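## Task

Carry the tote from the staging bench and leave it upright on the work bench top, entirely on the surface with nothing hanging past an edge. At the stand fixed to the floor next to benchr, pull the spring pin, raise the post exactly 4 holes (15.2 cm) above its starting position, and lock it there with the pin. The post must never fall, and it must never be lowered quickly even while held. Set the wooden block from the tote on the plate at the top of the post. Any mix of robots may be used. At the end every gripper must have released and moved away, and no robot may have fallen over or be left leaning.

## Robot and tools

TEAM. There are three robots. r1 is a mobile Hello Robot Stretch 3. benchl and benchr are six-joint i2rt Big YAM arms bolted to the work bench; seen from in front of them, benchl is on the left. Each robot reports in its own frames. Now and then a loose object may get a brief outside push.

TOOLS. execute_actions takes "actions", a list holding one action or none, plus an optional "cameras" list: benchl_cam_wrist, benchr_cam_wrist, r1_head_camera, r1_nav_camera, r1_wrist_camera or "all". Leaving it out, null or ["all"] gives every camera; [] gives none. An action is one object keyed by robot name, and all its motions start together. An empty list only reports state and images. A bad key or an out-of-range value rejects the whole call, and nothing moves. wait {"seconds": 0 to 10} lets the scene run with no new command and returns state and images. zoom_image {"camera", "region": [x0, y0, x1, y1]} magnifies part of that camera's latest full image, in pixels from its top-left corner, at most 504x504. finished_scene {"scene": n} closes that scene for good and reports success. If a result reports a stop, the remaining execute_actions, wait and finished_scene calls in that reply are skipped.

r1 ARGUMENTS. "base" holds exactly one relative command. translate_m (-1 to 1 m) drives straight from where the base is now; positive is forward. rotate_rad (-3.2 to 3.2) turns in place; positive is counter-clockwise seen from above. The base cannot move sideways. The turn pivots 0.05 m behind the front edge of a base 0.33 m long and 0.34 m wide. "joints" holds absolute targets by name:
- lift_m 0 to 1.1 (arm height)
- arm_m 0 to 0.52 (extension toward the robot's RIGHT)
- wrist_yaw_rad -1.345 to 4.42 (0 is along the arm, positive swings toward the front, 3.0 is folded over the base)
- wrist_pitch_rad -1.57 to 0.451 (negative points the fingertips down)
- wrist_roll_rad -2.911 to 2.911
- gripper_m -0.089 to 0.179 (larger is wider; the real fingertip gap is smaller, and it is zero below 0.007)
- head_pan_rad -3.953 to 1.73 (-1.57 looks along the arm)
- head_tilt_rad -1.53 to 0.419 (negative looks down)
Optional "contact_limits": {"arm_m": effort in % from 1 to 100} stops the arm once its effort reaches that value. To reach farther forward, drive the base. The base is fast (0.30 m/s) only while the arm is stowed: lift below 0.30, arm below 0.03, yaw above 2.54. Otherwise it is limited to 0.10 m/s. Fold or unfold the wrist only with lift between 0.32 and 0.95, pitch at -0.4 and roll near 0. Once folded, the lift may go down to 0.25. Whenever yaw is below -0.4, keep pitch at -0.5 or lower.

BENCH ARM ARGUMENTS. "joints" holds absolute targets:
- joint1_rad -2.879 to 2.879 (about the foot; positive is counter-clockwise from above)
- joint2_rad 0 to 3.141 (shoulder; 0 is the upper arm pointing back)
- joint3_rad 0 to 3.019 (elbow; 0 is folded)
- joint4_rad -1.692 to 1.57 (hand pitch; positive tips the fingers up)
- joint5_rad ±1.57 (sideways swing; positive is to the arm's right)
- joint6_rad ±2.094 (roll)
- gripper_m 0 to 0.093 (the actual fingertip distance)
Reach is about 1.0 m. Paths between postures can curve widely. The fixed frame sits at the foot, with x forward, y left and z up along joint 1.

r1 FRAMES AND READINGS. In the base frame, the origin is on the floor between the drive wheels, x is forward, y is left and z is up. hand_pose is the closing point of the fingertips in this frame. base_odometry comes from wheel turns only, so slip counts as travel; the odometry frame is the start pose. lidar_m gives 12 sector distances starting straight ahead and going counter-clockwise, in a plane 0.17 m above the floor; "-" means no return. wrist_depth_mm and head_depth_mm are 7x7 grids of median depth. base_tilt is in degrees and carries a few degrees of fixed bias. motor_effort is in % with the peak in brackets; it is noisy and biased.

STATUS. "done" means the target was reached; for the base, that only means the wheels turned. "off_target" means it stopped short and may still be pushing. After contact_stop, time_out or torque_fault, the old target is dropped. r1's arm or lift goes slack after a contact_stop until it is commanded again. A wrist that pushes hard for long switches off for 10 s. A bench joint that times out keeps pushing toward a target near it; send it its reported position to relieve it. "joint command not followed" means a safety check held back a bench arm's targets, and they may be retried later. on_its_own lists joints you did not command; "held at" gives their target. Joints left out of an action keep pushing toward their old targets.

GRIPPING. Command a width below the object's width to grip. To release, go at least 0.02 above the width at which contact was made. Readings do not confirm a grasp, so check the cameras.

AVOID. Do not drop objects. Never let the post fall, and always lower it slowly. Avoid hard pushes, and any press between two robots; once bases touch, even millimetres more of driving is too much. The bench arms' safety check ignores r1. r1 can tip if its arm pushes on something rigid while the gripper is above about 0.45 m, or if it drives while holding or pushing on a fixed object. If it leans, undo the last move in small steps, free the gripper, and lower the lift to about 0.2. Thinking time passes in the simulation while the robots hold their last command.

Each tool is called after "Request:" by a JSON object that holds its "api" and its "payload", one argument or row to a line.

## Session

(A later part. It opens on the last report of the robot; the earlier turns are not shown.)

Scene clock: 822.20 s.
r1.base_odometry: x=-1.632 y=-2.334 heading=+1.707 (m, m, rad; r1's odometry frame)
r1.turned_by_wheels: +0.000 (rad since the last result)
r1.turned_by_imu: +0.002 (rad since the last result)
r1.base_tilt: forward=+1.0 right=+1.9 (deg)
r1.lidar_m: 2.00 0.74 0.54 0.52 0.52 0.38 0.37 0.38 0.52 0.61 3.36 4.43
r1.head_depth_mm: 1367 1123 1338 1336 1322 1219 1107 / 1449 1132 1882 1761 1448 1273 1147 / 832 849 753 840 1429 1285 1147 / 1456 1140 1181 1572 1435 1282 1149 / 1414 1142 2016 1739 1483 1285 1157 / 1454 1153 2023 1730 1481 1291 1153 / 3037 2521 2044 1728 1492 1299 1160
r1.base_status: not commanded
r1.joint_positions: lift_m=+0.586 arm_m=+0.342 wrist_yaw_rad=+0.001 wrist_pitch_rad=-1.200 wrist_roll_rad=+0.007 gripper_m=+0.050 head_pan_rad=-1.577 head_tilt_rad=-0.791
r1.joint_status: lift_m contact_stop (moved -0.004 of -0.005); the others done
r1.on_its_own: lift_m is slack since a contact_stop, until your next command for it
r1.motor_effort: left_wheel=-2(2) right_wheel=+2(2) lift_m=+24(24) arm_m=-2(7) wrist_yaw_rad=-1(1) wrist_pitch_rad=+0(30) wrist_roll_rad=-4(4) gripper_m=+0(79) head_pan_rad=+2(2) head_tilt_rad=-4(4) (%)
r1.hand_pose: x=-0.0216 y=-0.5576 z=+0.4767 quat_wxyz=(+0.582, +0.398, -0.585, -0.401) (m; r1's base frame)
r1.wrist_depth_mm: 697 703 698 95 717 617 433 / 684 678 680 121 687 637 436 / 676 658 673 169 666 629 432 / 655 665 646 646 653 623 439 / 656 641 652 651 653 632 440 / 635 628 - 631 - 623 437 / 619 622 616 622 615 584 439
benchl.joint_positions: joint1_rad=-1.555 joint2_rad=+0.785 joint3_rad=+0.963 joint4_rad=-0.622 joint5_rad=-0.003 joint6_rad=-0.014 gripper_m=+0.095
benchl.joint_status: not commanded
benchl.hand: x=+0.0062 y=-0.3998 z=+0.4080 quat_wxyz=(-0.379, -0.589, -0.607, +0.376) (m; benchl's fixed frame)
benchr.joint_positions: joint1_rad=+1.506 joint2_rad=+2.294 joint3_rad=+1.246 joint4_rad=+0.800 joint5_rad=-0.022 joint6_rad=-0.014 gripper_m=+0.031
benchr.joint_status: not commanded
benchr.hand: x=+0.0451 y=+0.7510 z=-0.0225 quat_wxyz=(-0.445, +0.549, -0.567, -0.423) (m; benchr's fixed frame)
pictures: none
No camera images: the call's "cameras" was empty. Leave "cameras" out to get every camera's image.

Request:
{"api": "execute_actions", "payload": {
  "actions": [
    {"r1":{"joints":{"arm_m":0.377,"lift_m":0.584}}}
  ],
  "cameras": []
}}

Request:
{"api": "execute_actions", "payload": {
  "actions": [
    {"r1":{"joints":{"gripper_m":-0.089}}}
  ],
  "cameras": []
}}

Request:
{"api": "execute_actions", "payload": {
  "actions": [
    {"r1":{"joints":{"arm_m":0.357,"wrist_pitch_rad":-1.33}}}
  ],
  "cameras": ["r1_wrist_camera"]
}}

Request:
{"api": "execute_actions", "payload": {
  "actions": [
    {"benchr":{"joints":{"joint2_rad":2.16}}}
  ],
  "cameras": ["r1_wrist_camera"]
}}

Request:
{"api": "zoom_image", "payload": {
  "camera": "r1_wrist_camera",
  "region": [250, 80, 390, 290]
}}

Scene clock: 834.20 s.
r1.base_odometry: x=-1.632 y=-2.334 heading=+1.707 (m, m, rad; r1's odometry frame)
r1.turned_by_wheels: +0.000 (rad since the last result)
r1.turned_by_imu: +0.001 (rad since the last result)
r1.base_tilt: forward=+1.1 right=+1.9 (deg)
r1.lidar_m: 2.00 0.74 0.54 0.52 0.52 0.38 0.37 0.38 0.52 0.61 3.36 4.43
r1.head_depth_mm: 1365 1128 1349 1332 1333 1218 1104 / 1439 1135 1896 1730 1483 1272 1146 / 831 847 754 - 1443 1282 1140 / 1458 1143 1188 1576 1457 1287 1148 / 1421 1150 2026 1733 1477 1290 1149 / 1456 1143 2050 1739 1484 1294 1162 / 3010 2538 2028 1724 1480 1302 1158
r1.base_status: not commanded
r1.joint_positions: lift_m=+0.585 arm_m=+0.377 wrist_yaw_rad=+0.001 wrist_pitch_rad=-1.201 wrist_roll_rad=+0.007 gripper_m=+0.050 head_pan_rad=-1.577 head_tilt_rad=-0.791
r1.joint_status: all done
r1.motor_effort: left_wheel=-2(2) right_wheel=+2(2) lift_m=+12(23) arm_m=+3(2) wrist_yaw_rad=-1(1) wrist_pitch_rad=+0(0) wrist_roll_rad=-4(4) gripper_m=+0(1) head_pan_rad=+3(2) head_tilt_rad=-5(4) (%)
r1.hand_pose: x=-0.0216 y=-0.5918 z=+0.4757 quat_wxyz=(+0.582, +0.398, -0.585, -0.401) (m; r1's base frame)
r1.wrist_depth_mm: 695 687 - - - 618 433 / 683 689 63 48 62 629 435 / 666 658 672 71 670 621 430 / 641 648 652 131 647 630 433 / 642 641 642 632 655 616 431 / 630 618 - 631 - 620 438 / 610 607 609 614 622 584 439
benchl.joint_positions: joint1_rad=-1.555 joint2_rad=+0.785 joint3_rad=+0.963 joint4_rad=-0.622 joint5_rad=-0.003 joint6_rad=-0.014 gripper_m=+0.095
benchl.joint_status: not commanded
benchl.hand: x=+0.0062 y=-0.3998 z=+0.4080 quat_wxyz=(-0.379, -0.589, -0.607, +0.376) (m; benchl's fixed frame)
benchr.joint_positions: joint1_rad=+1.506 joint2_rad=+2.294 joint3_rad=+1.246 joint4_rad=+0.800 joint5_rad=-0.022 joint6_rad=-0.014 gripper_m=+0.031
benchr.joint_status: not commanded
benchr.hand: x=+0.0451 y=+0.7510 z=-0.0225 quat_wxyz=(-0.445, +0.549, -0.567, -0.423) (m; benchr's fixed frame)
pictures: none
No camera images: the call's "cameras" was empty. Leave "cameras" out to get every camera's image.

Scene clock: 836.07 s.
r1.base_odometry: x=-1.632 y=-2.334 heading=+1.707 (m, m, rad; r1's odometry frame)
r1.turned_by_wheels: +0.000 (rad since the last result)
r1.turned_by_imu: +0.000 (rad since the last result)
r1.base_tilt: forward=+1.1 right=+1.9 (deg)
r1.lidar_m: 2.00 0.74 0.54 0.52 0.52 0.38 0.37 0.38 0.52 0.61 3.34 4.45
r1.head_depth_mm: 1362 1123 1349 1340 1330 1215 1110 / 1495 1131 1885 1729 1473 1270 1152 / 832 843 750 - 1436 1284 1148 / 1455 1144 1216 1584 1453 1283 1148 / 1425 1144 2012 1734 1484 1295 1158 / 1430 1144 2043 1728 1485 1291 1158 / 3059 2555 2049 1739 1482 1306 1159
r1.base_status: not commanded
r1.joint_positions: lift_m=+0.584 arm_m=+0.377 wrist_yaw_rad=+0.001 wrist_pitch_rad=-1.199 wrist_roll_rad=+0.007 gripper_m=-0.087 head_pan_rad=-1.577 head_tilt_rad=-0.791
r1.joint_status: all done
r1.motor_effort: left_wheel=-2(2) right_wheel=+2(2) lift_m=+19(19) arm_m=+1(3) wrist_yaw_rad=-1(1) wrist_pitch_rad=-1(2) wrist_roll_rad=-4(4) gripper_m=-35(100) head_pan_rad=+2(2) head_tilt_rad=-4(5) (%)
r1.hand_pose: x=-0.0216 y=-0.5926 z=+0.4755 quat_wxyz=(+0.582, +0.398, -0.585, -0.400) (m; r1's base frame)
r1.wrist_depth_mm: 707 690 - - - 626 435 / 682 688 62 - 60 623 432 / 667 662 667 69 672 618 439 / 643 660 659 121 663 630 445 / 643 634 637 158 637 619 432 / 618 626 635 622 639 628 440 / 609 608 612 618 611 616 432
benchl.joint_positions: joint1_rad=-1.555 joint2_rad=+0.785 joint3_rad=+0.963 joint4_rad=-0.622 joint5_rad=-0.003 joint6_rad=-0.014 gripper_m=+0.095
benchl.joint_status: not commanded
benchl.hand: x=+0.0062 y=-0.3998 z=+0.4080 quat_wxyz=(-0.379, -0.589, -0.607, +0.376) (m; benchl's fixed frame)
benchr.joint_positions: joint1_rad=+1.506 joint2_rad=+2.294 joint3_rad=+1.246 joint4_rad=+0.800 joint5_rad=-0.022 joint6_rad=-0.014 gripper_m=+0.031
benchr.joint_status: not commanded
benchr.hand: x=+0.0451 y=+0.7510 z=-0.0225 quat_wxyz=(-0.445, +0.549, -0.567, -0.423) (m; benchr's fixed frame)
pictures: none
No camera images: the call's "cameras" was empty. Leave "cameras" out to get every camera's image.

Scene clock: 837.10 s.
r1.base_odometry: x=-1.632 y=-2.334 heading=+1.707 (m, m, rad; r1's odometry frame)
r1.turned_by_wheels: +0.000 (rad since the last result)
r1.turned_by_imu: +0.000 (rad since the last result)
r1.base_tilt: forward=+1.2 right=+2.0 (deg)
r1.lidar_m: 2.00 0.74 0.54 0.52 0.52 0.38 0.37 0.38 0.52 0.61 3.37 4.41
r1.head_depth_mm: 1366 1130 1349 1343 1318 1218 1107 / 1490 1130 1896 1722 1455 1260 1150 / 836 846 752 - 1414 1277 1148 / 1449 1140 1212 1576 1454 1279 1146 / 1424 1153 1996 1732 1484 1293 1151 / 1421 1149 2038 1734 1493 1296 1155 / 2958 2535 2069 1740 1497 1305 1160
r1.base_status: not commanded
r1.joint_positions: lift_m=+0.584 arm_m=+0.358 wrist_yaw_rad=+0.001 wrist_pitch_rad=-1.174 wrist_roll_rad=+0.007 gripper_m=-0.083 head_pan_rad=-1.577 head_tilt_rad=-0.791
r1.joint_status: wrist_pitch_rad off_target (ended at -1.174, target -1.330); the others done
r1.on_its_own: gripper_m is held at -0.082, not at your -0.089, by its stall guard, which is still easing; wrist_pitch_rad is at rest, and its effort (-45) is outside its rest range (-20 to +32)
r1.motor_effort: left_wheel=-1(1) right_wheel=+1(2) lift_m=+20(20) arm_m=-11(12) wrist_yaw_rad=-1(1) wrist_pitch_rad=-45(46) wrist_roll_rad=-4(4) gripper_m=-5(36) head_pan_rad=+2(1) head_tilt_rad=-5(4) (%)
r1.hand_pose: x=-0.0216 y=-0.5799 z=+0.4773 quat_wxyz=(+0.587, +0.391, -0.590, -0.393) (m; r1's base frame)
r1.wrist_depth_mm: 721 714 687 55 690 625 436 / 688 709 683 77 701 623 439 / 681 687 671 114 682 620 433 / 663 667 666 163 658 628 432 / 638 647 649 156 649 626 437 / 639 623 628 614 625 620 435 / 612 609 603 619 616 610 437
benchl.joint_positions: joint1_rad=-1.555 joint2_rad=+0.785 joint3_rad=+0.963 joint4_rad=-0.622 joint5_rad=-0.003 joint6_rad=-0.014 gripper_m=+0.095
benchl.joint_status: not commanded
benchl.hand: x=+0.0062 y=-0.3998 z=+0.4080 quat_wxyz=(-0.379, -0.589, -0.607, +0.376) (m; benchl's fixed frame)
benchr.joint_positions: joint1_rad=+1.506 joint2_rad=+2.294 joint3_rad=+1.246 joint4_rad=+0.800 joint5_rad=-0.022 joint6_rad=-0.014 gripper_m=+0.031
benchr.joint_status: not commanded
benchr.hand: x=+0.0451 y=+0.7510 z=-0.0225 quat_wxyz=(-0.445, +0.549, -0.567, -0.423) (m; benchr's fixed frame)
pictures: r1_wrist_camera
camera_calibration (this result's frames):
r1_wrist_camera: T_world_to_cam=[[-0.999997, 0.00218326, 0.00124067, -0.0142631], [0.0019262, 0.983878, -0.178829, 0.685809], [-0.00161109, -0.178826, -0.983879, 0.53118], [0, 0, 0, 1]] pos_world=[-0.0147283, -0.579732, 0.645277]
Images, in order (width x height): r1_wrist_camera 644x364.

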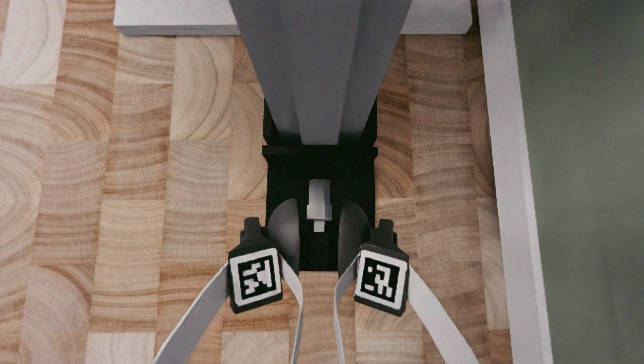

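Scene clock: 837.80 s.
r1.base_odometry: x=-1.632 y=-2.334 heading=+1.707 (m, m, rad; r1's odometry frame)
r1.turned_by_wheels: +0.000 (rad since the last result)
r1.turned_by_imu: +0.000 (rad since the last result)
r1.base_tilt: forward=+1.1 right=+1.9 (deg)
r1.lidar_m: 1.99 0.73 0.54 0.52 0.52 0.38 0.37 0.38 0.52 0.61 3.36 4.41
r1.head_depth_mm: 1371 1126 1349 1342 1328 1221 1111 / 1498 1126 1901 1707 1462 1264 1147 / 831 693 775 - 1423 1281 1147 / 1455 1063 1241 1571 1443 1280 1155 / 1436 1150 2033 1728 1480 1299 1143 / 1424 1148 2031 1741 1468 1299 1149 / 2996 2548 2045 1742 1490 1299 1159
r1.base_status: not commanded
r1.joint_positions: lift_m=+0.584 arm_m=+0.358 wrist_yaw_rad=+0.001 wrist_pitch_rad=-1.174 wrist_roll_rad=+0.007 gripper_m=-0.079 head_pan_rad=-1.577 head_tilt_rad=-0.791
r1.joint_status: not commanded
r1.on_its_own: gripper_m is held at -0.078, not at your -0.089, by its stall guard, which is still easing; wrist_pitch_rad is at rest, and its effort (-45) is outside its rest range (-20 to +32)
r1.motor_effort: left_wheel=-1(0) right_wheel=+1(0) lift_m=+21(20) arm_m=-11(11) wrist_yaw_rad=-1(1) wrist_pitch_rad=-45(45) wrist_roll_rad=-4(4) gripper_m=-4(33) head_pan_rad=+2(2) head_tilt_rad=-4(4) (%)
r1.hand_pose: x=-0.0216 y=-0.5799 z=+0.4773 quat_wxyz=(+0.587, +0.391, -0.590, -0.393) (m; r1's base frame)
r1.wrist_depth_mm: 733 699 677 55 683 628 440 / 700 692 701 77 701 619 431 / 687 673 681 119 686 621 436 / 660 663 669 164 660 628 435 / 647 641 661 157 645 625 439 / 611 629 623 626 637 617 436 / 602 604 606 617 617 605 434
benchl.joint_positions: joint1_rad=-1.555 joint2_rad=+0.785 joint3_rad=+0.963 joint4_rad=-0.622 joint5_rad=-0.003 joint6_rad=-0.014 gripper_m=+0.095
benchl.joint_status: not commanded
benchl.hand: x=+0.0062 y=-0.3998 z=+0.4080 quat_wxyz=(-0.379, -0.589, -0.607, +0.376) (m; benchl's fixed frame)
benchr.joint_positions: joint1_rad=+1.506 joint2_rad=+2.263 joint3_rad=+1.237 joint4_rad=+0.793 joint5_rad=-0.022 joint6_rad=-0.016 gripper_m=+0.031
benchr.joint_status: all done
benchr.hand: x=+0.0451 y=+0.7518 z=-0.0051 quat_wxyz=(-0.450, +0.546, -0.563, -0.427) (m; benchr's fixed frame)
pictures: r1_wrist_camera
camera_calibration (this result's frames):
r1_wrist_camera: T_world_to_cam=[[-0.999997, 0.00218308, 0.0012406, -0.0142631], [0.00192603, 0.983878, -0.178829, 0.685799], [-0.001611, -0.178826, -0.983879, 0.531181], [0, 0, 0, 1]] pos_world=[-0.0147282, -0.579723, 0.645277]
Images, in order (width x height): r1_wrist_camera 644x364.

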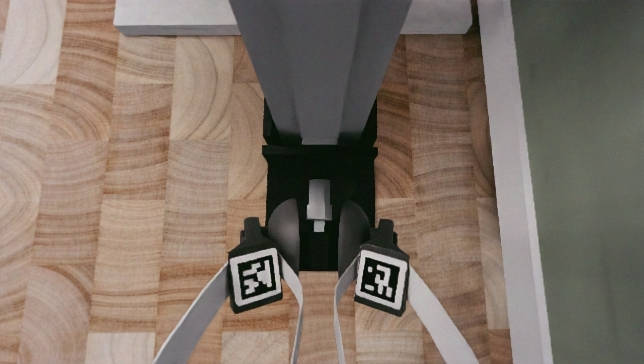

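Region (250, 80, 390, 290) of r1_wrist_camera's 644x364 image, scaled by 2.400.

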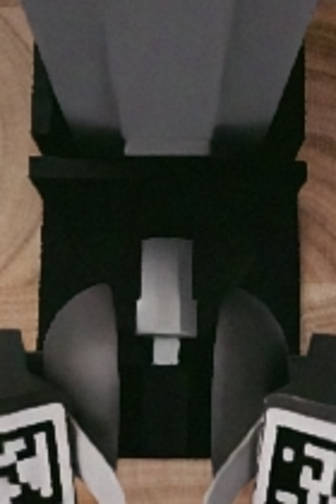

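Out! Raise quickly; stop between holes 3 and 4 (z≈0.11).

Request:
{"api": "execute_actions", "payload": {
  "actions": [
    {"benchr":{"joints":{"joint2_rad":2.09,"joint3_rad":1.245,"joint4_rad":0.745}}}
  ],
  "cameras": []
}}

Request:
{"api": "execute_actions", "payload": {
  "actions": [
    {"benchr":{"joints":{"joint2_rad":1.99,"joint3_rad":1.235,"joint4_rad":0.645}}}
  ],
  "cameras": []
}}

Request:
{"api": "execute_actions", "payload": {
  "actions": [
    {"benchr":{"joints":{"joint2_rad":1.93,"joint3_rad":1.24,"joint4_rad":0.575}}}
  ],
  "cameras": ["r1_wrist_camera","r1_nav_camera"]
}}

Scene clock: 847.00 s.
r1.base_odometry: x=-1.632 y=-2.334 heading=+1.707 (m, m, rad; r1's odometry frame)
r1.turned_by_wheels: +0.000 (rad since the last result)
r1.turned_by_imu: +0.002 (rad since the last result)
r1.base_tilt: forward=+1.1 right=+2.0 (deg)
r1.lidar_m: 2.00 0.74 0.54 0.52 0.52 0.38 0.37 0.38 0.52 0.61 3.36 4.45
r1.head_depth_mm: 1372 1123 1349 1334 1327 1222 1107 / 1502 1059 1939 1713 1452 1265 1143 / 818 647 769 - 1448 1284 1141 / 1452 650 1279 1572 1445 1284 1149 / 1426 1143 2021 1726 1488 1290 1155 / 1424 1151 2034 1738 1484 1302 1151 / 3022 2528 2025 1740 1494 1300 1157
r1.base_status: not commanded
r1.joint_positions: lift_m=+0.584 arm_m=+0.357 wrist_yaw_rad=+0.001 wrist_pitch_rad=-1.140 wrist_roll_rad=+0.007 gripper_m=-0.039 head_pan_rad=-1.577 head_tilt_rad=-0.791
r1.joint_status: not commanded
r1.on_its_own: wrist_pitch_rad is held at -1.157, not at your -1.330, by its stall guard, which is not easing now; gripper_m is held at -0.040, not at your -0.089, by its stall guard, which is not easing now
r1.motor_effort: left_wheel=-1(2) right_wheel=+1(2) lift_m=+20(20) arm_m=-3(3) wrist_yaw_rad=-1(1) wrist_pitch_rad=-5(10) wrist_roll_rad=-4(4) gripper_m=-20(20) head_pan_rad=+2(3) head_tilt_rad=-4(4) (%)
r1.hand_pose: x=-0.0216 y=-0.5874 z=+0.4800 quat_wxyz=(+0.594, +0.381, -0.597, -0.383) (m; r1's base frame)
r1.wrist_depth_mm: 732 707 694 52 690 644 431 / 713 705 704 71 710 627 435 / 690 687 692 103 678 626 435 / 665 671 663 145 662 610 433 / 647 637 640 157 644 625 434 / 618 625 631 616 627 625 434 / 611 590 604 613 612 605 438
benchl.joint_positions: joint1_rad=-1.555 joint2_rad=+0.785 joint3_rad=+0.963 joint4_rad=-0.622 joint5_rad=-0.003 joint6_rad=-0.014 gripper_m=+0.095
benchl.joint_status: not commanded
benchl.hand: x=+0.0062 y=-0.3998 z=+0.4080 quat_wxyz=(-0.379, -0.589, -0.607, +0.376) (m; benchl's fixed frame)
benchr.joint_positions: joint1_rad=+1.506 joint2_rad=+2.201 joint3_rad=+1.227 joint4_rad=+0.717 joint5_rad=-0.022 joint6_rad=-0.014 gripper_m=+0.031
benchr.joint_status: all done
benchr.hand: x=+0.0451 y=+0.7509 z=+0.0175 quat_wxyz=(-0.442, +0.550, -0.569, -0.421) (m; benchr's fixed frame)
pictures: none
No camera images: the call's "cameras" was empty. Leave "cameras" out to get every camera's image.

Scene clock: 848.83 s.
r1.base_odometry: x=-1.632 y=-2.334 heading=+1.707 (m, m, rad; r1's odometry frame)
r1.turned_by_wheels: +0.000 (rad since the last result)
r1.turned_by_imu: +0.000 (rad since the last result)
r1.base_tilt: forward=+1.1 right=+2.1 (deg)
r1.lidar_m: 2.00 0.74 0.54 0.52 0.52 0.38 0.37 0.38 0.52 0.61 3.35 4.43
r1.head_depth_mm: 1364 1128 1345 1336 1328 1218 1109 / 1441 1051 1918 1704 1447 1266 1145 / 811 646 764 - 1435 1273 1147 / 1447 649 1274 1577 1454 1281 1150 / 1420 1148 2036 1726 1481 1296 1159 / 1430 1153 2042 1739 1481 1294 1148 / 2980 2551 2042 1746 1488 1298 1157
r1.base_status: not commanded
r1.joint_positions: lift_m=+0.584 arm_m=+0.357 wrist_yaw_rad=+0.001 wrist_pitch_rad=-1.140 wrist_roll_rad=+0.007 gripper_m=-0.039 head_pan_rad=-1.577 head_tilt_rad=-0.791
r1.joint_status: not commanded
r1.on_its_own: wrist_pitch_rad is held at -1.157, not at your -1.330, by its stall guard, which is not easing now; gripper_m is held at -0.040, not at your -0.089, by its stall guard, which is not easing now
r1.motor_effort: left_wheel=-2(1) right_wheel=+1(1) lift_m=+20(21) arm_m=-3(3) wrist_yaw_rad=-1(1) wrist_pitch_rad=-5(5) wrist_roll_rad=-4(4) gripper_m=-20(19) head_pan_rad=+2(2) head_tilt_rad=-4(4) (%)
r1.hand_pose: x=-0.0216 y=-0.5874 z=+0.4800 quat_wxyz=(+0.594, +0.381, -0.597, -0.383) (m; r1's base frame)
r1.wrist_depth_mm: 746 706 690 52 706 633 435 / 702 701 707 71 703 614 431 / 686 696 694 103 688 628 434 / 662 658 671 146 677 610 435 / 653 656 653 157 658 630 430 / 631 632 634 617 633 621 438 / 614 607 609 603 608 611 438
benchl.joint_positions: joint1_rad=-1.555 joint2_rad=+0.785 joint3_rad=+0.963 joint4_rad=-0.622 joint5_rad=-0.003 joint6_rad=-0.014 gripper_m=+0.095
benchl.joint_status: not commanded
benchl.hand: x=+0.0062 y=-0.3998 z=+0.4080 quat_wxyz=(-0.379, -0.589, -0.607, +0.376) (m; benchl's fixed frame)
benchr.joint_positions: joint1_rad=+1.504 joint2_rad=+2.177 joint3_rad=+1.234 joint4_rad=+0.628 joint5_rad=-0.033 joint6_rad=-0.005 gripper_m=+0.031
benchr.joint_status: joint2_rad time_out (moved -0.024 of -0.211); the others done
benchr.on_its_own: joint2_rad reads +2.177 and still pushes toward +1.990 since a time_out
benchr.hand: x=+0.0449 y=+0.7501 z=+0.0175 quat_wxyz=(-0.421, +0.561, -0.583, -0.410) (m; benchr's fixed frame)
pictures: none
No camera images: the call's "cameras" was empty. Leave "cameras" out to get every camera's image.

not run: a stop came earlier in this reply.

Request:
{"api": "execute_actions", "payload": {
  "actions": [
    {"benchr":{"joints":{"joint2_rad":2.12,"joint3_rad":1.245,"joint4_rad":0.745}},"r1":{"joints":{"gripper_m":0.05,"wrist_pitch_rad":-1.2}}}
  ],
  "cameras": []
}}

Request:
{"api": "execute_actions", "payload": {
  "actions": [
    {"benchr":{"joints":{"joint2_rad":2.19}},"r1":{"joints":{"arm_m":0.377}}}
  ],
  "cameras": []
}}

Request:
{"api": "execute_actions", "payload": {
  "actions": [
    {"benchr":{"joints":{"joint2_rad":2.125}}}
  ],
  "cameras": []
}}

Request:
{"api": "execute_actions", "payload": {
  "actions": [
    {"benchr":{"joints":{"joint2_rad":2.115}}}
  ],
  "cameras": ["r1_wrist_camera"]
}}

Scene clock: 861.60 s.
r1.base_odometry: x=-1.632 y=-2.334 heading=+1.707 (m, m, rad; r1's odometry frame)
r1.turned_by_wheels: +0.000 (rad since the last result)
r1.turned_by_imu: +0.001 (rad since the last result)
r1.base_tilt: forward=+1.0 right=+1.9 (deg)
r1.lidar_m: 2.00 0.74 0.54 0.52 0.52 0.38 0.37 0.38 0.52 0.61 3.37 4.44
r1.head_depth_mm: 1367 1121 1347 1337 1330 1218 1108 / 1444 1092 1940 1721 1466 1264 1144 / 818 647 765 - 1427 1284 1142 / 1448 648 1278 1577 1448 1281 1145 / 1439 1144 2008 1737 1484 1298 1152 / 1432 1151 2040 1729 1493 1290 1149 / 2998 2533 2036 1738 1488 1302 1155
r1.base_status: not commanded
r1.joint_positions: lift_m=+0.584 arm_m=+0.357 wrist_yaw_rad=+0.001 wrist_pitch_rad=-1.200 wrist_roll_rad=+0.007 gripper_m=+0.050 head_pan_rad=-1.577 head_tilt_rad=-0.791
r1.joint_status: all done
r1.motor_effort: left_wheel=-1(1) right_wheel=+1(1) lift_m=+21(20) arm_m=-2(3) wrist_yaw_rad=-1(1) wrist_pitch_rad=+0(16) wrist_roll_rad=-4(4) gripper_m=+1(80) head_pan_rad=+2(2) head_tilt_rad=-4(4) (%)
r1.hand_pose: x=-0.0216 y=-0.5726 z=+0.4754 quat_wxyz=(+0.582, +0.398, -0.585, -0.401) (m; r1's base frame)
r1.wrist_depth_mm: 699 693 698 68 712 619 432 / 685 684 688 94 683 627 436 / 676 656 674 131 676 624 429 / 649 662 671 200 645 626 438 / 632 641 646 625 649 635 433 / 636 632 - 634 - 625 430 / 612 610 622 616 619 580 433
benchl.joint_positions: joint1_rad=-1.555 joint2_rad=+0.785 joint3_rad=+0.963 joint4_rad=-0.622 joint5_rad=-0.003 joint6_rad=-0.014 gripper_m=+0.095
benchl.joint_status: not commanded
benchl.hand: x=+0.0062 y=-0.3998 z=+0.4080 quat_wxyz=(-0.379, -0.589, -0.607, +0.376) (m; benchl's fixed frame)
benchr.joint_positions: joint1_rad=+1.504 joint2_rad=+2.188 joint3_rad=+1.233 joint4_rad=+0.665 joint5_rad=-0.032 joint6_rad=-0.007 gripper_m=+0.031
benchr.joint_status: joint4_rad time_out (moved +0.036 of +0.117); the others done
benchr.on_its_own: joint4_rad reads +0.665 and still pushes toward +0.745 since a time_out
benchr.hand: x=+0.0451 y=+0.7513 z=+0.0175 quat_wxyz=(-0.429, +0.557, -0.577, -0.416) (m; benchr's fixed frame)
pictures: none
No camera images: the call's "cameras" was empty. Leave "cameras" out to get every camera's image.

not run: a stop came earlier in this reply.

not run: a stop came earlier in this reply.

not run: a stop came earlier in this reply.

Request:
{"api": "execute_actions", "payload": {
  "actions": [
    {"benchr":{"joints":{"joint2_rad":2.18,"joint4_rad":0.70}},"r1":{"joints":{"arm_m":0.377}}}
  ],
  "cameras": []
}}

Request:
{"api": "execute_actions", "payload": {
  "actions": [
    {"benchr":{"joints":{"joint2_rad":2.21}}}
  ],
  "cameras": []
}}

Request:
{"api": "execute_actions", "payload": {
  "actions": [
    {"benchr":{"joints":{"joint2_rad":2.24}}}
  ],
  "cameras": []
}}

Scene clock: 868.20 s.
r1.base_odometry: x=-1.632 y=-2.334 heading=+1.707 (m, m, rad; r1's odometry frame)
r1.turned_by_wheels: +0.000 (rad since the last result)
r1.turned_by_imu: +0.001 (rad since the last result)
r1.base_tilt: forward=+1.1 right=+1.9 (deg)
r1.lidar_m: 2.00 0.73 0.54 0.52 0.52 0.38 0.37 0.38 0.52 0.61 3.34 4.40
r1.head_depth_mm: 1370 1126 1342 1327 1327 1219 1098 / 1442 1088 1920 1719 1472 1267 1146 / 819 651 767 - 1445 1276 1147 / 1442 654 1270 1584 1451 1287 1154 / 1425 1149 2018 1734 1484 1301 1153 / 1432 1157 2054 1733 1480 1300 1152 / 3002 2530 2043 1736 1489 1303 1158
r1.base_status: not commanded
r1.joint_positions: lift_m=+0.584 arm_m=+0.377 wrist_yaw_rad=+0.001 wrist_pitch_rad=-1.201 wrist_roll_rad=+0.007 gripper_m=+0.050 head_pan_rad=-1.577 head_tilt_rad=-0.791
r1.joint_status: all done
r1.motor_effort: left_wheel=-2(2) right_wheel=+1(1) lift_m=+20(20) arm_m=+3(1) wrist_yaw_rad=-1(1) wrist_pitch_rad=+0(0) wrist_roll_rad=-4(4) gripper_m=+0(1) head_pan_rad=+2(1) head_tilt_rad=-4(4) (%)
r1.hand_pose: x=-0.0216 y=-0.5919 z=+0.4753 quat_wxyz=(+0.582, +0.398, -0.585, -0.401) (m; r1's base frame)
r1.wrist_depth_mm: 700 698 672 - - 626 436 / 692 676 63 48 62 628 437 / 668 662 661 71 662 616 436 / 647 662 656 131 639 638 431 / 644 646 646 625 653 635 436 / 639 626 - 620 - 619 433 / 606 619 630 613 610 592 440
benchl.joint_positions: joint1_rad=-1.555 joint2_rad=+0.785 joint3_rad=+0.963 joint4_rad=-0.622 joint5_rad=-0.003 joint6_rad=-0.014 gripper_m=+0.095
benchl.joint_status: not commanded
benchl.hand: x=+0.0062 y=-0.3998 z=+0.4080 quat_wxyz=(-0.379, -0.589, -0.607, +0.376) (m; benchl's fixed frame)
benchr.joint_positions: joint1_rad=+1.504 joint2_rad=+2.194 joint3_rad=+1.233 joint4_rad=+0.665 joint5_rad=-0.032 joint6_rad=-0.007 gripper_m=+0.031
benchr.joint_status: all done
benchr.hand: x=+0.0451 y=+0.7506 z=+0.0130 quat_wxyz=(-0.427, +0.558, -0.579, -0.414) (m; benchr's fixed frame)
pictures: none
No camera images: the call's "cameras" was empty. Leave "cameras" out to get every camera's image.

Scene clock: 868.70 s.
r1.base_odometry: x=-1.632 y=-2.334 heading=+1.707 (m, m, rad; r1's odometry frame)
r1.turned_by_wheels: +0.000 (rad since the last result)
r1.turned_by_imu: +0.000 (rad since the last result)
r1.base_tilt: forward=+1.0 right=+1.9 (deg)
r1.lidar_m: 2.00 0.74 0.54 0.52 0.52 0.38 0.37 0.38 0.52 0.61 3.37 4.41
r1.head_depth_mm: 1366 1127 1347 1347 1332 1225 1109 / 1449 1086 1925 1710 1473 1269 1146 / 820 652 768 - 1439 1276 1140 / 1448 654 1262 1589 1447 1282 1152 / 1419 1140 2020 1726 1484 1297 1149 / 1436 1145 2017 1732 1476 1297 1150 / 3009 2592 2042 1729 1488 1311 1160
r1.base_status: not commanded
r1.joint_positions: lift_m=+0.584 arm_m=+0.377 wrist_yaw_rad=+0.001 wrist_pitch_rad=-1.201 wrist_roll_rad=+0.007 gripper_m=+0.050 head_pan_rad=-1.577 head_tilt_rad=-0.791
r1.joint_status: not commanded
r1.motor_effort: left_wheel=-1(1) right_wheel=+2(2) lift_m=+21(20) arm_m=+3(3) wrist_yaw_rad=-1(1) wrist_pitch_rad=+0(0) wrist_roll_rad=-4(4) gripper_m=+0(1) head_pan_rad=+1(3) head_tilt_rad=-4(5) (%)
r1.hand_pose: x=-0.0216 y=-0.5919 z=+0.4753 quat_wxyz=(+0.582, +0.398, -0.585, -0.401) (m; r1's base frame)
r1.wrist_depth_mm: 708 702 - - - 619 432 / 701 698 63 48 62 610 432 / 669 675 662 71 666 627 437 / 655 645 655 131 652 618 442 / 641 646 645 618 645 634 437 / 617 628 - 630 - 627 440 / 617 622 621 618 618 589 434
benchl.joint_positions: joint1_rad=-1.555 joint2_rad=+0.785 joint3_rad=+0.963 joint4_rad=-0.622 joint5_rad=-0.003 joint6_rad=-0.014 gripper_m=+0.095
benchl.joint_status: not commanded
benchl.hand: x=+0.0062 y=-0.3998 z=+0.4080 quat_wxyz=(-0.379, -0.589, -0.607, +0.376) (m; benchl's fixed frame)
benchr.joint_positions: joint1_rad=+1.504 joint2_rad=+2.197 joint3_rad=+1.233 joint4_rad=+0.671 joint5_rad=-0.032 joint6_rad=-0.007 gripper_m=+0.031
benchr.joint_status: all done
benchr.hand: x=+0.0451 y=+0.7507 z=+0.0125 quat_wxyz=(-0.428, +0.557, -0.578, -0.415) (m; benchr's fixed frame)
pictures: none
No camera images: the call's "cameras" was empty. Leave "cameras" out to get every camera's image.

Scene clock: 869.20 s.
r1.base_odometry: x=-1.632 y=-2.334 heading=+1.707 (m, m, rad; r1's odometry frame)
r1.turned_by_wheels: +0.000 (rad since the last result)
r1.turned_by_imu: +0.000 (rad since the last result)
r1.base_tilt: forward=+1.2 right=+1.8 (deg)
r1.lidar_m: 2.00 0.74 0.54 0.52 0.52 0.38 0.37 0.38 0.52 0.61 3.34 4.43
r1.head_depth_mm: 1374 1123 1345 1341 1327 1211 1104 / 1430 1091 1925 1725 1471 1273 1139 / 821 652 768 - 1436 1278 1145 / 1450 652 1277 1582 1440 1275 1153 / 1417 1151 2020 1725 1484 1294 1154 / 1427 1150 2023 1733 1474 1296 1146 / 3002 2522 2039 1746 1485 1300 1163
r1.base_status: not commanded
r1.joint_positions: lift_m=+0.584 arm_m=+0.377 wrist_yaw_rad=+0.001 wrist_pitch_rad=-1.201 wrist_roll_rad=+0.007 gripper_m=+0.050 head_pan_rad=-1.577 head_tilt_rad=-0.791
r1.joint_status: not commanded
r1.motor_effort: left_wheel=-1(2) right_wheel=+1(2) lift_m=+20(20) arm_m=+3(3) wrist_yaw_rad=-1(1) wrist_pitch_rad=+0(0) wrist_roll_rad=-4(4) gripper_m=+0(0) head_pan_rad=+2(1) head_tilt_rad=-4(4) (%)
r1.hand_pose: x=-0.0216 y=-0.5919 z=+0.4753 quat_wxyz=(+0.582, +0.398, -0.585, -0.401) (m; r1's base frame)
r1.wrist_depth_mm: 701 681 - - - 631 436 / 685 686 63 47 62 624 431 / 666 671 660 71 674 629 438 / 652 662 658 131 662 623 436 / 641 631 649 624 657 636 438 / 612 623 - 627 - 630 434 / 616 616 611 597 618 593 433
benchl.joint_positions: joint1_rad=-1.555 joint2_rad=+0.785 joint3_rad=+0.963 joint4_rad=-0.622 joint5_rad=-0.003 joint6_rad=-0.014 gripper_m=+0.095
benchl.joint_status: not commanded
benchl.hand: x=+0.0062 y=-0.3998 z=+0.4080 quat_wxyz=(-0.379, -0.589, -0.607, +0.376) (m; benchl's fixed frame)
benchr.joint_positions: joint1_rad=+1.504 joint2_rad=+2.201 joint3_rad=+1.233 joint4_rad=+0.680 joint5_rad=-0.031 joint6_rad=-0.009 gripper_m=+0.031
benchr.joint_status: all done
benchr.hand: x=+0.0452 y=+0.7510 z=+0.0120 quat_wxyz=(-0.430, +0.557, -0.576, -0.416) (m; benchr's fixed frame)
pictures: none
No camera images: the call's "cameras" was empty. Leave "cameras" out to get every camera's image.

Find rise point.

Request:
{"api": "execute_actions", "payload": {
  "actions": [
    {"benchr":{"joints":{"joint2_rad":2.125}}}
  ],
  "cameras": []
}}

Request:
{"api": "execute_actions", "payload": {
  "actions": [
    {"benchr":{"joints":{"joint2_rad":2.114}}}
  ],
  "cameras": []
}}

Scene clock: 874.17 s.
r1.base_odometry: x=-1.632 y=-2.334 heading=+1.707 (m, m, rad; r1's odometry frame)
r1.turned_by_wheels: +0.000 (rad since the last result)
r1.turned_by_imu: +0.001 (rad since the last result)
r1.base_tilt: forward=+1.1 right=+1.9 (deg)
r1.lidar_m: 2.00 0.73 0.54 0.52 0.52 0.38 0.37 0.38 0.52 0.61 3.36 4.43
r1.head_depth_mm: 1368 1120 1349 1343 1328 1222 1106 / 1448 1090 1905 1717 1480 1260 1152 / 821 650 769 - 1449 1286 1145 / 1458 653 1270 1586 1442 1287 1145 / 1427 1146 2025 1735 1472 1292 1151 / 1429 1149 2027 1736 1485 1302 1155 / 2962 2557 2024 1738 1488 1296 1152
r1.base_status: not commanded
r1.joint_positions: lift_m=+0.584 arm_m=+0.377 wrist_yaw_rad=+0.001 wrist_pitch_rad=-1.201 wrist_roll_rad=+0.007 gripper_m=+0.050 head_pan_rad=-1.577 head_tilt_rad=-0.791
r1.joint_status: not commanded
r1.motor_effort: left_wheel=-2(2) right_wheel=+2(2) lift_m=+20(20) arm_m=+3(3) wrist_yaw_rad=-1(1) wrist_pitch_rad=+0(0) wrist_roll_rad=-4(4) gripper_m=+0(0) head_pan_rad=+1(2) head_tilt_rad=-4(4) (%)
r1.hand_pose: x=-0.0216 y=-0.5919 z=+0.4753 quat_wxyz=(+0.582, +0.398, -0.585, -0.401) (m; r1's base frame)
r1.wrist_depth_mm: 720 694 - - - 619 432 / 685 697 63 48 62 615 430 / 678 665 667 71 682 620 434 / 650 645 653 131 657 630 430 / 639 642 639 624 647 641 437 / 625 631 - 627 - 617 435 / 614 607 611 607 609 590 437
benchl.joint_positions: joint1_rad=-1.555 joint2_rad=+0.785 joint3_rad=+0.963 joint4_rad=-0.622 joint5_rad=-0.003 joint6_rad=-0.014 gripper_m=+0.095
benchl.joint_status: not commanded
benchl.hand: x=+0.0062 y=-0.3998 z=+0.4080 quat_wxyz=(-0.379, -0.589, -0.607, +0.376) (m; benchl's fixed frame)
benchr.joint_positions: joint1_rad=+1.504 joint2_rad=+2.198 joint3_rad=+1.233 joint4_rad=+0.680 joint5_rad=-0.031 joint6_rad=-0.009 gripper_m=+0.031
benchr.joint_status: all done
benchr.hand: x=+0.0452 y=+0.7513 z=+0.0139 quat_wxyz=(-0.431, +0.556, -0.575, -0.417) (m; benchr's fixed frame)
pictures: none
No camera images: the call's "cameras" was empty. Leave "cameras" out to get every camera's image.

Scene clock: 874.57 s.
r1.base_odometry: x=-1.632 y=-2.334 heading=+1.707 (m, m, rad; r1's odometry frame)
r1.turned_by_wheels: +0.000 (rad since the last result)
r1.turned_by_imu: +0.000 (rad since the last result)
r1.base_tilt: forward=+1.0 right=+2.0 (deg)
r1.lidar_m: 1.99 0.74 0.54 0.52 0.52 0.38 0.37 0.38 0.52 0.61 3.36 4.42
r1.head_depth_mm: 1364 1127 1340 1338 1328 1218 1112 / 1440 1085 1927 1710 1476 1257 1144 / 822 650 769 - 1445 1283 1145 / 1451 653 1266 1579 1442 1283 1154 / 1423 1140 2029 1724 1479 1299 1149 / 1424 1154 2051 1731 1478 1302 1153 / 2995 2558 2046 1741 1486 1297 1162
r1.base_status: not commanded
r1.joint_positions: lift_m=+0.584 arm_m=+0.377 wrist_yaw_rad=+0.001 wrist_pitch_rad=-1.201 wrist_roll_rad=+0.007 gripper_m=+0.050 head_pan_rad=-1.577 head_tilt_rad=-0.791
r1.joint_status: not commanded
r1.motor_effort: left_wheel=-2(2) right_wheel=+1(2) lift_m=+20(20) arm_m=+3(3) wrist_yaw_rad=-1(1) wrist_pitch_rad=+0(0) wrist_roll_rad=-4(4) gripper_m=+0(0) head_pan_rad=+2(2) head_tilt_rad=-4(4) (%)
r1.hand_pose: x=-0.0216 y=-0.5919 z=+0.4753 quat_wxyz=(+0.582, +0.398, -0.585, -0.401) (m; r1's base frame)
r1.wrist_depth_mm: 709 685 - - - 620 432 / 679 679 63 48 62 626 433 / 666 664 678 71 682 632 432 / 655 658 654 131 655 625 437 / 633 636 647 629 646 632 435 / 630 645 - 619 - 631 435 / 614 613 614 622 618 590 434
benchl.joint_positions: joint1_rad=-1.555 joint2_rad=+0.785 joint3_rad=+0.963 joint4_rad=-0.622 joint5_rad=-0.003 joint6_rad=-0.014 gripper_m=+0.095
benchl.joint_status: not commanded
benchl.hand: x=+0.0062 y=-0.3998 z=+0.4080 quat_wxyz=(-0.379, -0.589, -0.607, +0.376) (m; benchl's fixed frame)
benchr.joint_positions: joint1_rad=+1.504 joint2_rad=+2.198 joint3_rad=+1.233 joint4_rad=+0.680 joint5_rad=-0.031 joint6_rad=-0.009 gripper_m=+0.031
benchr.joint_status: all done
benchr.hand: x=+0.0452 y=+0.7512 z=+0.0140 quat_wxyz=(-0.431, +0.556, -0.575, -0.417) (m; benchr's fixed frame)
pictures: none
No camera images: the call's "cameras" was empty. Leave "cameras" out to get every camera's image.

Request:
{"api": "execute_actions", "payload": {
  "actions": [
    {"r1":{"joints":{"gripper_m":-0.089}},"benchr":{"joints":{"joint2_rad":2.108}}}
  ],
  "cameras": []
}}

Request:
{"api": "execute_actions", "payload": {
  "actions": [
    {"r1":{"joints":{"arm_m":0.357,"wrist_pitch_rad":-1.33}}}
  ],
  "cameras": []
}}

Request:
{"api": "execute_actions", "payload": {
  "actions": [
    {"benchr":{"joints":{"joint2_rad":2.0,"joint3_rad":1.235,"joint4_rad":0.63}}}
  ],
  "cameras": []
}}

Request:
{"api": "execute_actions", "payload": {
  "actions": [
    {"benchr":{"joints":{"joint2_rad":1.925,"joint3_rad":1.24,"joint4_rad":0.555}}}
  ],
  "cameras": ["r1_wrist_camera","r1_nav_camera"]
}}

Scene clock: 890.20 s.
r1.base_odometry: x=-1.632 y=-2.334 heading=+1.707 (m, m, rad; r1's odometry frame)
r1.turned_by_wheels: +0.000 (rad since the last result)
r1.turned_by_imu: +0.001 (rad since the last result)
r1.base_tilt: forward=+1.1 right=+2.0 (deg)
r1.lidar_m: 2.00 0.73 0.54 0.52 0.52 0.38 0.37 0.38 0.52 0.61 3.37 4.43
r1.head_depth_mm: 1363 1128 1350 1336 1330 1214 1103 / 1428 1086 1931 1723 1472 1259 1142 / 823 650 768 - 1438 1273 1145 / 1464 654 1277 1586 1441 1278 1154 / 1414 1154 2024 1726 1486 1287 1155 / 1418 1148 2027 1745 1465 1302 1157 / 2989 2556 2036 1732 1492 1307 1156
r1.base_status: not commanded
r1.joint_positions: lift_m=+0.584 arm_m=+0.377 wrist_yaw_rad=+0.001 wrist_pitch_rad=-1.198 wrist_roll_rad=+0.007 gripper_m=-0.087 head_pan_rad=-1.577 head_tilt_rad=-0.791
r1.joint_status: all done
r1.motor_effort: left_wheel=-2(2) right_wheel=+2(2) lift_m=+20(20) arm_m=+1(3) wrist_yaw_rad=-1(1) wrist_pitch_rad=-1(2) wrist_roll_rad=-4(4) gripper_m=-35(100) head_pan_rad=+2(2) head_tilt_rad=-4(4) (%)
r1.hand_pose: x=-0.0216 y=-0.5927 z=+0.4755 quat_wxyz=(+0.582, +0.398, -0.585, -0.400) (m; r1's base frame)
r1.wrist_depth_mm: 707 689 - - - 633 434 / 689 675 61 - 60 624 433 / 673 677 665 69 664 615 443 / 652 660 649 120 654 618 432 / 646 627 639 157 646 631 433 / 622 629 615 622 630 624 433 / 615 611 609 606 614 606 434
benchl.joint_positions: joint1_rad=-1.555 joint2_rad=+0.785 joint3_rad=+0.963 joint4_rad=-0.622 joint5_rad=-0.003 joint6_rad=-0.014 gripper_m=+0.095
benchl.joint_status: not commanded
benchl.hand: x=+0.0062 y=-0.3998 z=+0.4080 quat_wxyz=(-0.379, -0.589, -0.607, +0.376) (m; benchl's fixed frame)
benchr.joint_positions: joint1_rad=+1.504 joint2_rad=+2.197 joint3_rad=+1.233 joint4_rad=+0.680 joint5_rad=-0.031 joint6_rad=-0.009 gripper_m=+0.031
benchr.joint_status: all done
benchr.hand: x=+0.0452 y=+0.7512 z=+0.0143 quat_wxyz=(-0.431, +0.556, -0.575, -0.417) (m; benchr's fixed frame)
pictures: none
No camera images: the call's "cameras" was empty. Leave "cameras" out to get every camera's image.

Scene clock: 891.23 s.
r1.base_odometry: x=-1.632 y=-2.334 heading=+1.707 (m, m, rad; r1's odometry frame)
r1.turned_by_wheels: +0.000 (rad since the last result)
r1.turned_by_imu: +0.000 (rad since the last result)
r1.base_tilt: forward=+1.0 right=+1.9 (deg)
r1.lidar_m: 2.00 0.74 0.54 0.52 0.52 0.38 0.37 0.38 0.52 0.61 3.36 4.41
r1.head_depth_mm: 1364 1123 1349 1337 1323 1222 1113 / 1498 1090 1911 1712 1466 1267 1149 / 820 649 766 - 1424 1275 1150 / 1448 652 1279 1573 1461 1283 1153 / 1417 1144 2010 1722 1480 1299 1155 / 1427 1144 2015 1736 1482 1292 1155 / 3013 2522 2041 1734 1495 1301 1157
r1.base_status: not commanded
r1.joint_positions: lift_m=+0.584 arm_m=+0.358 wrist_yaw_rad=+0.001 wrist_pitch_rad=-1.175 wrist_roll_rad=+0.007 gripper_m=-0.083 head_pan_rad=-1.577 head_tilt_rad=-0.791
r1.joint_status: wrist_pitch_rad off_target (ended at -1.175, target -1.330); the others done
r1.on_its_own: gripper_m is held at -0.082, not at your -0.089, by its stall guard, which is still easing; wrist_pitch_rad is at rest, and its effort (-45) is outside its rest range (-20 to +32)
r1.motor_effort: left_wheel=+0(2) right_wheel=+0(2) lift_m=+21(20) arm_m=-11(11) wrist_yaw_rad=-1(1) wrist_pitch_rad=-45(44) wrist_roll_rad=-4(4) gripper_m=-3(36) head_pan_rad=+2(2) head_tilt_rad=-5(4) (%)
r1.hand_pose: x=-0.0216 y=-0.5797 z=+0.4772 quat_wxyz=(+0.587, +0.391, -0.590, -0.393) (m; r1's base frame)
r1.wrist_depth_mm: 722 713 678 55 688 627 436 / 691 701 707 77 687 625 440 / 673 678 686 115 678 616 433 / 658 675 660 164 662 620 434 / 648 657 630 157 643 625 437 / 629 626 619 612 642 622 443 / 611 616 605 606 612 608 430
benchl.joint_positions: joint1_rad=-1.555 joint2_rad=+0.785 joint3_rad=+0.963 joint4_rad=-0.622 joint5_rad=-0.003 joint6_rad=-0.014 gripper_m=+0.095
benchl.joint_status: not commanded
benchl.hand: x=+0.0062 y=-0.3998 z=+0.4080 quat_wxyz=(-0.379, -0.589, -0.607, +0.376) (m; benchl's fixed frame)
benchr.joint_positions: joint1_rad=+1.504 joint2_rad=+2.197 joint3_rad=+1.233 joint4_rad=+0.680 joint5_rad=-0.031 joint6_rad=-0.009 gripper_m=+0.031
benchr.joint_status: not commanded
benchr.hand: x=+0.0452 y=+0.7512 z=+0.0143 quat_wxyz=(-0.431, +0.556, -0.575, -0.417) (m; benchr's fixed frame)
pictures: none
No camera images: the call's "cameras" was empty. Leave "cameras" out to get every camera's image.

Scene clock: 892.20 s.
r1.base_odometry: x=-1.632 y=-2.334 heading=+1.707 (m, m, rad; r1's odometry frame)
r1.turned_by_wheels: +0.000 (rad since the last result)
r1.turned_by_imu: +0.000 (rad since the last result)
r1.base_tilt: forward=+1.1 right=+2.0 (deg)
r1.lidar_m: 2.00 0.73 0.54 0.52 0.52 0.38 0.37 0.38 0.52 0.61 3.34 4.41
r1.head_depth_mm: 1365 1122 1353 1337 1333 1215 1121 / 1492 1051 1932 1713 1456 1271 1146 / 782 611 758 - 1425 1281 1150 / 1435 740 1273 1580 1451 1289 1151 / 1425 1143 2002 1729 1489 1300 1143 / 1421 1143 2013 1719 1481 1292 1156 / 2993 2542 2026 1751 1489 1301 1166
r1.base_status: not commanded
r1.joint_positions: lift_m=+0.584 arm_m=+0.358 wrist_yaw_rad=+0.001 wrist_pitch_rad=-1.175 wrist_roll_rad=+0.007 gripper_m=-0.077 head_pan_rad=-1.577 head_tilt_rad=-0.791
r1.joint_status: not commanded
r1.on_its_own: gripper_m is held at -0.078, not at your -0.089, by its stall guard, which is still easing; wrist_pitch_rad is at rest, and its effort (-46) is outside its rest range (-20 to +32)
r1.motor_effort: left_wheel=+0(1) right_wheel=+0(1) lift_m=+21(21) arm_m=-10(11) wrist_yaw_rad=-1(1) wrist_pitch_rad=-46(45) wrist_roll_rad=-4(4) gripper_m=-32(33) head_pan_rad=+2(2) head_tilt_rad=-4(4) (%)
r1.hand_pose: x=-0.0216 y=-0.5796 z=+0.4772 quat_wxyz=(+0.587, +0.391, -0.590, -0.393) (m; r1's base frame)
r1.wrist_depth_mm: 729 724 685 55 678 623 435 / 700 710 705 77 700 629 428 / 676 687 683 116 674 631 434 / 666 663 660 163 662 620 430 / 650 644 636 155 641 616 437 / 629 619 619 630 630 616 431 / 608 593 609 603 607 605 435
benchl.joint_positions: joint1_rad=-1.555 joint2_rad=+0.785 joint3_rad=+0.963 joint4_rad=-0.622 joint5_rad=-0.003 joint6_rad=-0.014 gripper_m=+0.095
benchl.joint_status: not commanded
benchl.hand: x=+0.0062 y=-0.3998 z=+0.4080 quat_wxyz=(-0.379, -0.589, -0.607, +0.376) (m; benchl's fixed frame)
benchr.joint_positions: joint1_rad=+1.504 joint2_rad=+2.072 joint3_rad=+1.217 joint4_rad=+0.604 joint5_rad=-0.029 joint6_rad=-0.016 gripper_m=+0.031
benchr.joint_status: all done
benchr.hand: x=+0.0456 y=+0.7508 z=+0.0802 quat_wxyz=(-0.443, +0.551, -0.566, -0.423) (m; benchr's fixed frame)
pictures: none
No camera images: the call's "cameras" was empty. Leave "cameras" out to get every camera's image.

Scene clock: 893.00 s.
r1.base_odometry: x=-1.632 y=-2.334 heading=+1.707 (m, m, rad; r1's odometry frame)
r1.turned_by_wheels: +0.000 (rad since the last result)
r1.turned_by_imu: +0.000 (rad since the last result)
r1.base_tilt: forward=+1.1 right=+2.0 (deg)
r1.lidar_m: 2.00 0.73 0.54 0.52 0.52 0.38 0.37 0.38 0.52 0.61 3.36 4.40
r1.head_depth_mm: 1370 1122 1349 1340 1330 1215 1115 / 1323 1091 1926 1716 1442 1260 1150 / 608 638 775 - 1428 1278 1148 / 613 1100 1273 1586 1444 1286 1152 / 1412 1141 2009 1719 1481 1294 1151 / 1420 1150 2055 1746 1480 1284 1153 / 3026 2520 2045 1751 1487 1295 1155
r1.base_status: not commanded
r1.joint_positions: lift_m=+0.584 arm_m=+0.358 wrist_yaw_rad=+0.001 wrist_pitch_rad=-1.175 wrist_roll_rad=+0.007 gripper_m=-0.073 head_pan_rad=-1.577 head_tilt_rad=-0.791
r1.joint_status: not commanded
r1.on_its_own: gripper_m is held at -0.075, not at your -0.089, by its stall guard, which is still easing; wrist_pitch_rad is at rest, and its effort (-45) is outside its rest range (-20 to +32)
r1.motor_effort: left_wheel=-1(0) right_wheel=+0(0) lift_m=+21(21) arm_m=-11(11) wrist_yaw_rad=-1(1) wrist_pitch_rad=-45(45) wrist_roll_rad=-4(4) gripper_m=-31(32) head_pan_rad=+3(2) head_tilt_rad=-4(4) (%)
r1.hand_pose: x=-0.0216 y=-0.5796 z=+0.4772 quat_wxyz=(+0.587, +0.391, -0.590, -0.393) (m; r1's base frame)
r1.wrist_depth_mm: 716 721 687 55 699 633 432 / 713 703 704 78 702 629 431 / 684 681 694 117 688 629 431 / 653 649 651 163 662 628 436 / 647 655 645 156 655 622 439 / 623 631 624 629 635 617 432 / 605 610 619 610 618 604 434
benchl.joint_positions: joint1_rad=-1.555 joint2_rad=+0.785 joint3_rad=+0.963 joint4_rad=-0.622 joint5_rad=-0.003 joint6_rad=-0.014 gripper_m=+0.095
benchl.joint_status: not commanded
benchl.hand: x=+0.0062 y=-0.3998 z=+0.4080 quat_wxyz=(-0.379, -0.589, -0.607, +0.376) (m; benchl's fixed frame)
benchr.joint_positions: joint1_rad=+1.504 joint2_rad=+2.011 joint3_rad=+1.218 joint4_rad=+0.543 joint5_rad=-0.029 joint6_rad=-0.017 gripper_m=+0.031
benchr.joint_status: all done
benchr.hand: x=+0.0455 y=+0.7495 z=+0.1106 quat_wxyz=(-0.443, +0.551, -0.566, -0.423) (m; benchr's fixed frame)
pictures: r1_nav_camera (sideways: a quarter turn counterclockwise sets it upright), r1_wrist_camera
camera_calibration (this result's frames):
r1_nav_camera: T_world_to_cam=[[0.00829907, -0.707344, 0.706821, -0.877789], [-0.999432, 0.0172212, 0.0289687, 0.0216094], [-0.0326632, -0.70666, -0.706799, 0.879778], [0, 0, 0, 1]] pos_world=[0.0576183, 0.000433233, 1.24164]
r1_wrist_camera: T_world_to_cam=[[-0.999997, 0.00212863, 0.00125457, -0.0143], [0.00187156, 0.984055, -0.177856, 0.685148], [-0.00161316, -0.177853, -0.984056, 0.531774], [0, 0, 0, 1]] pos_world=[-0.0147244, -0.579615, 0.645171]
Images, in order (width x height): r1_nav_camera 672x504, r1_wrist_camera 644x364.

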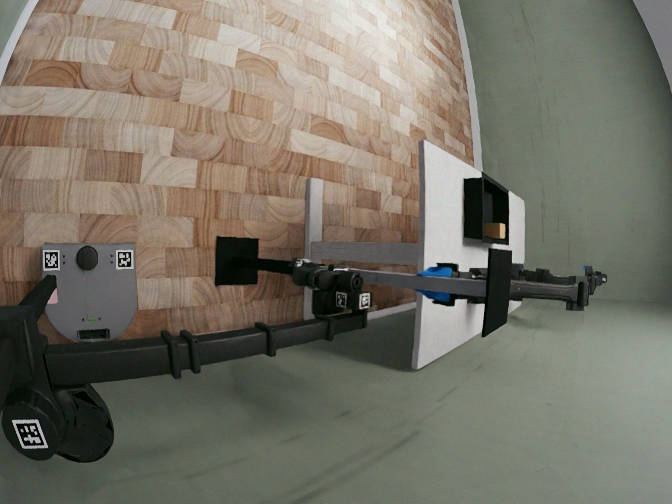

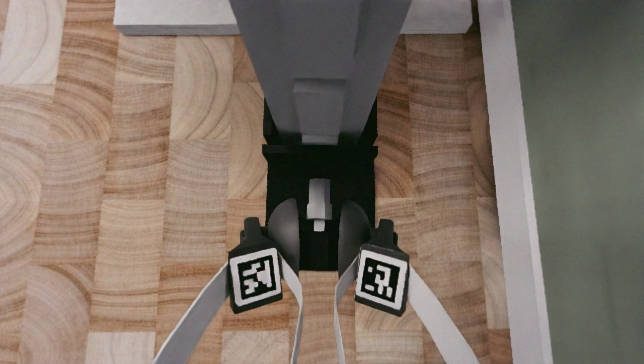

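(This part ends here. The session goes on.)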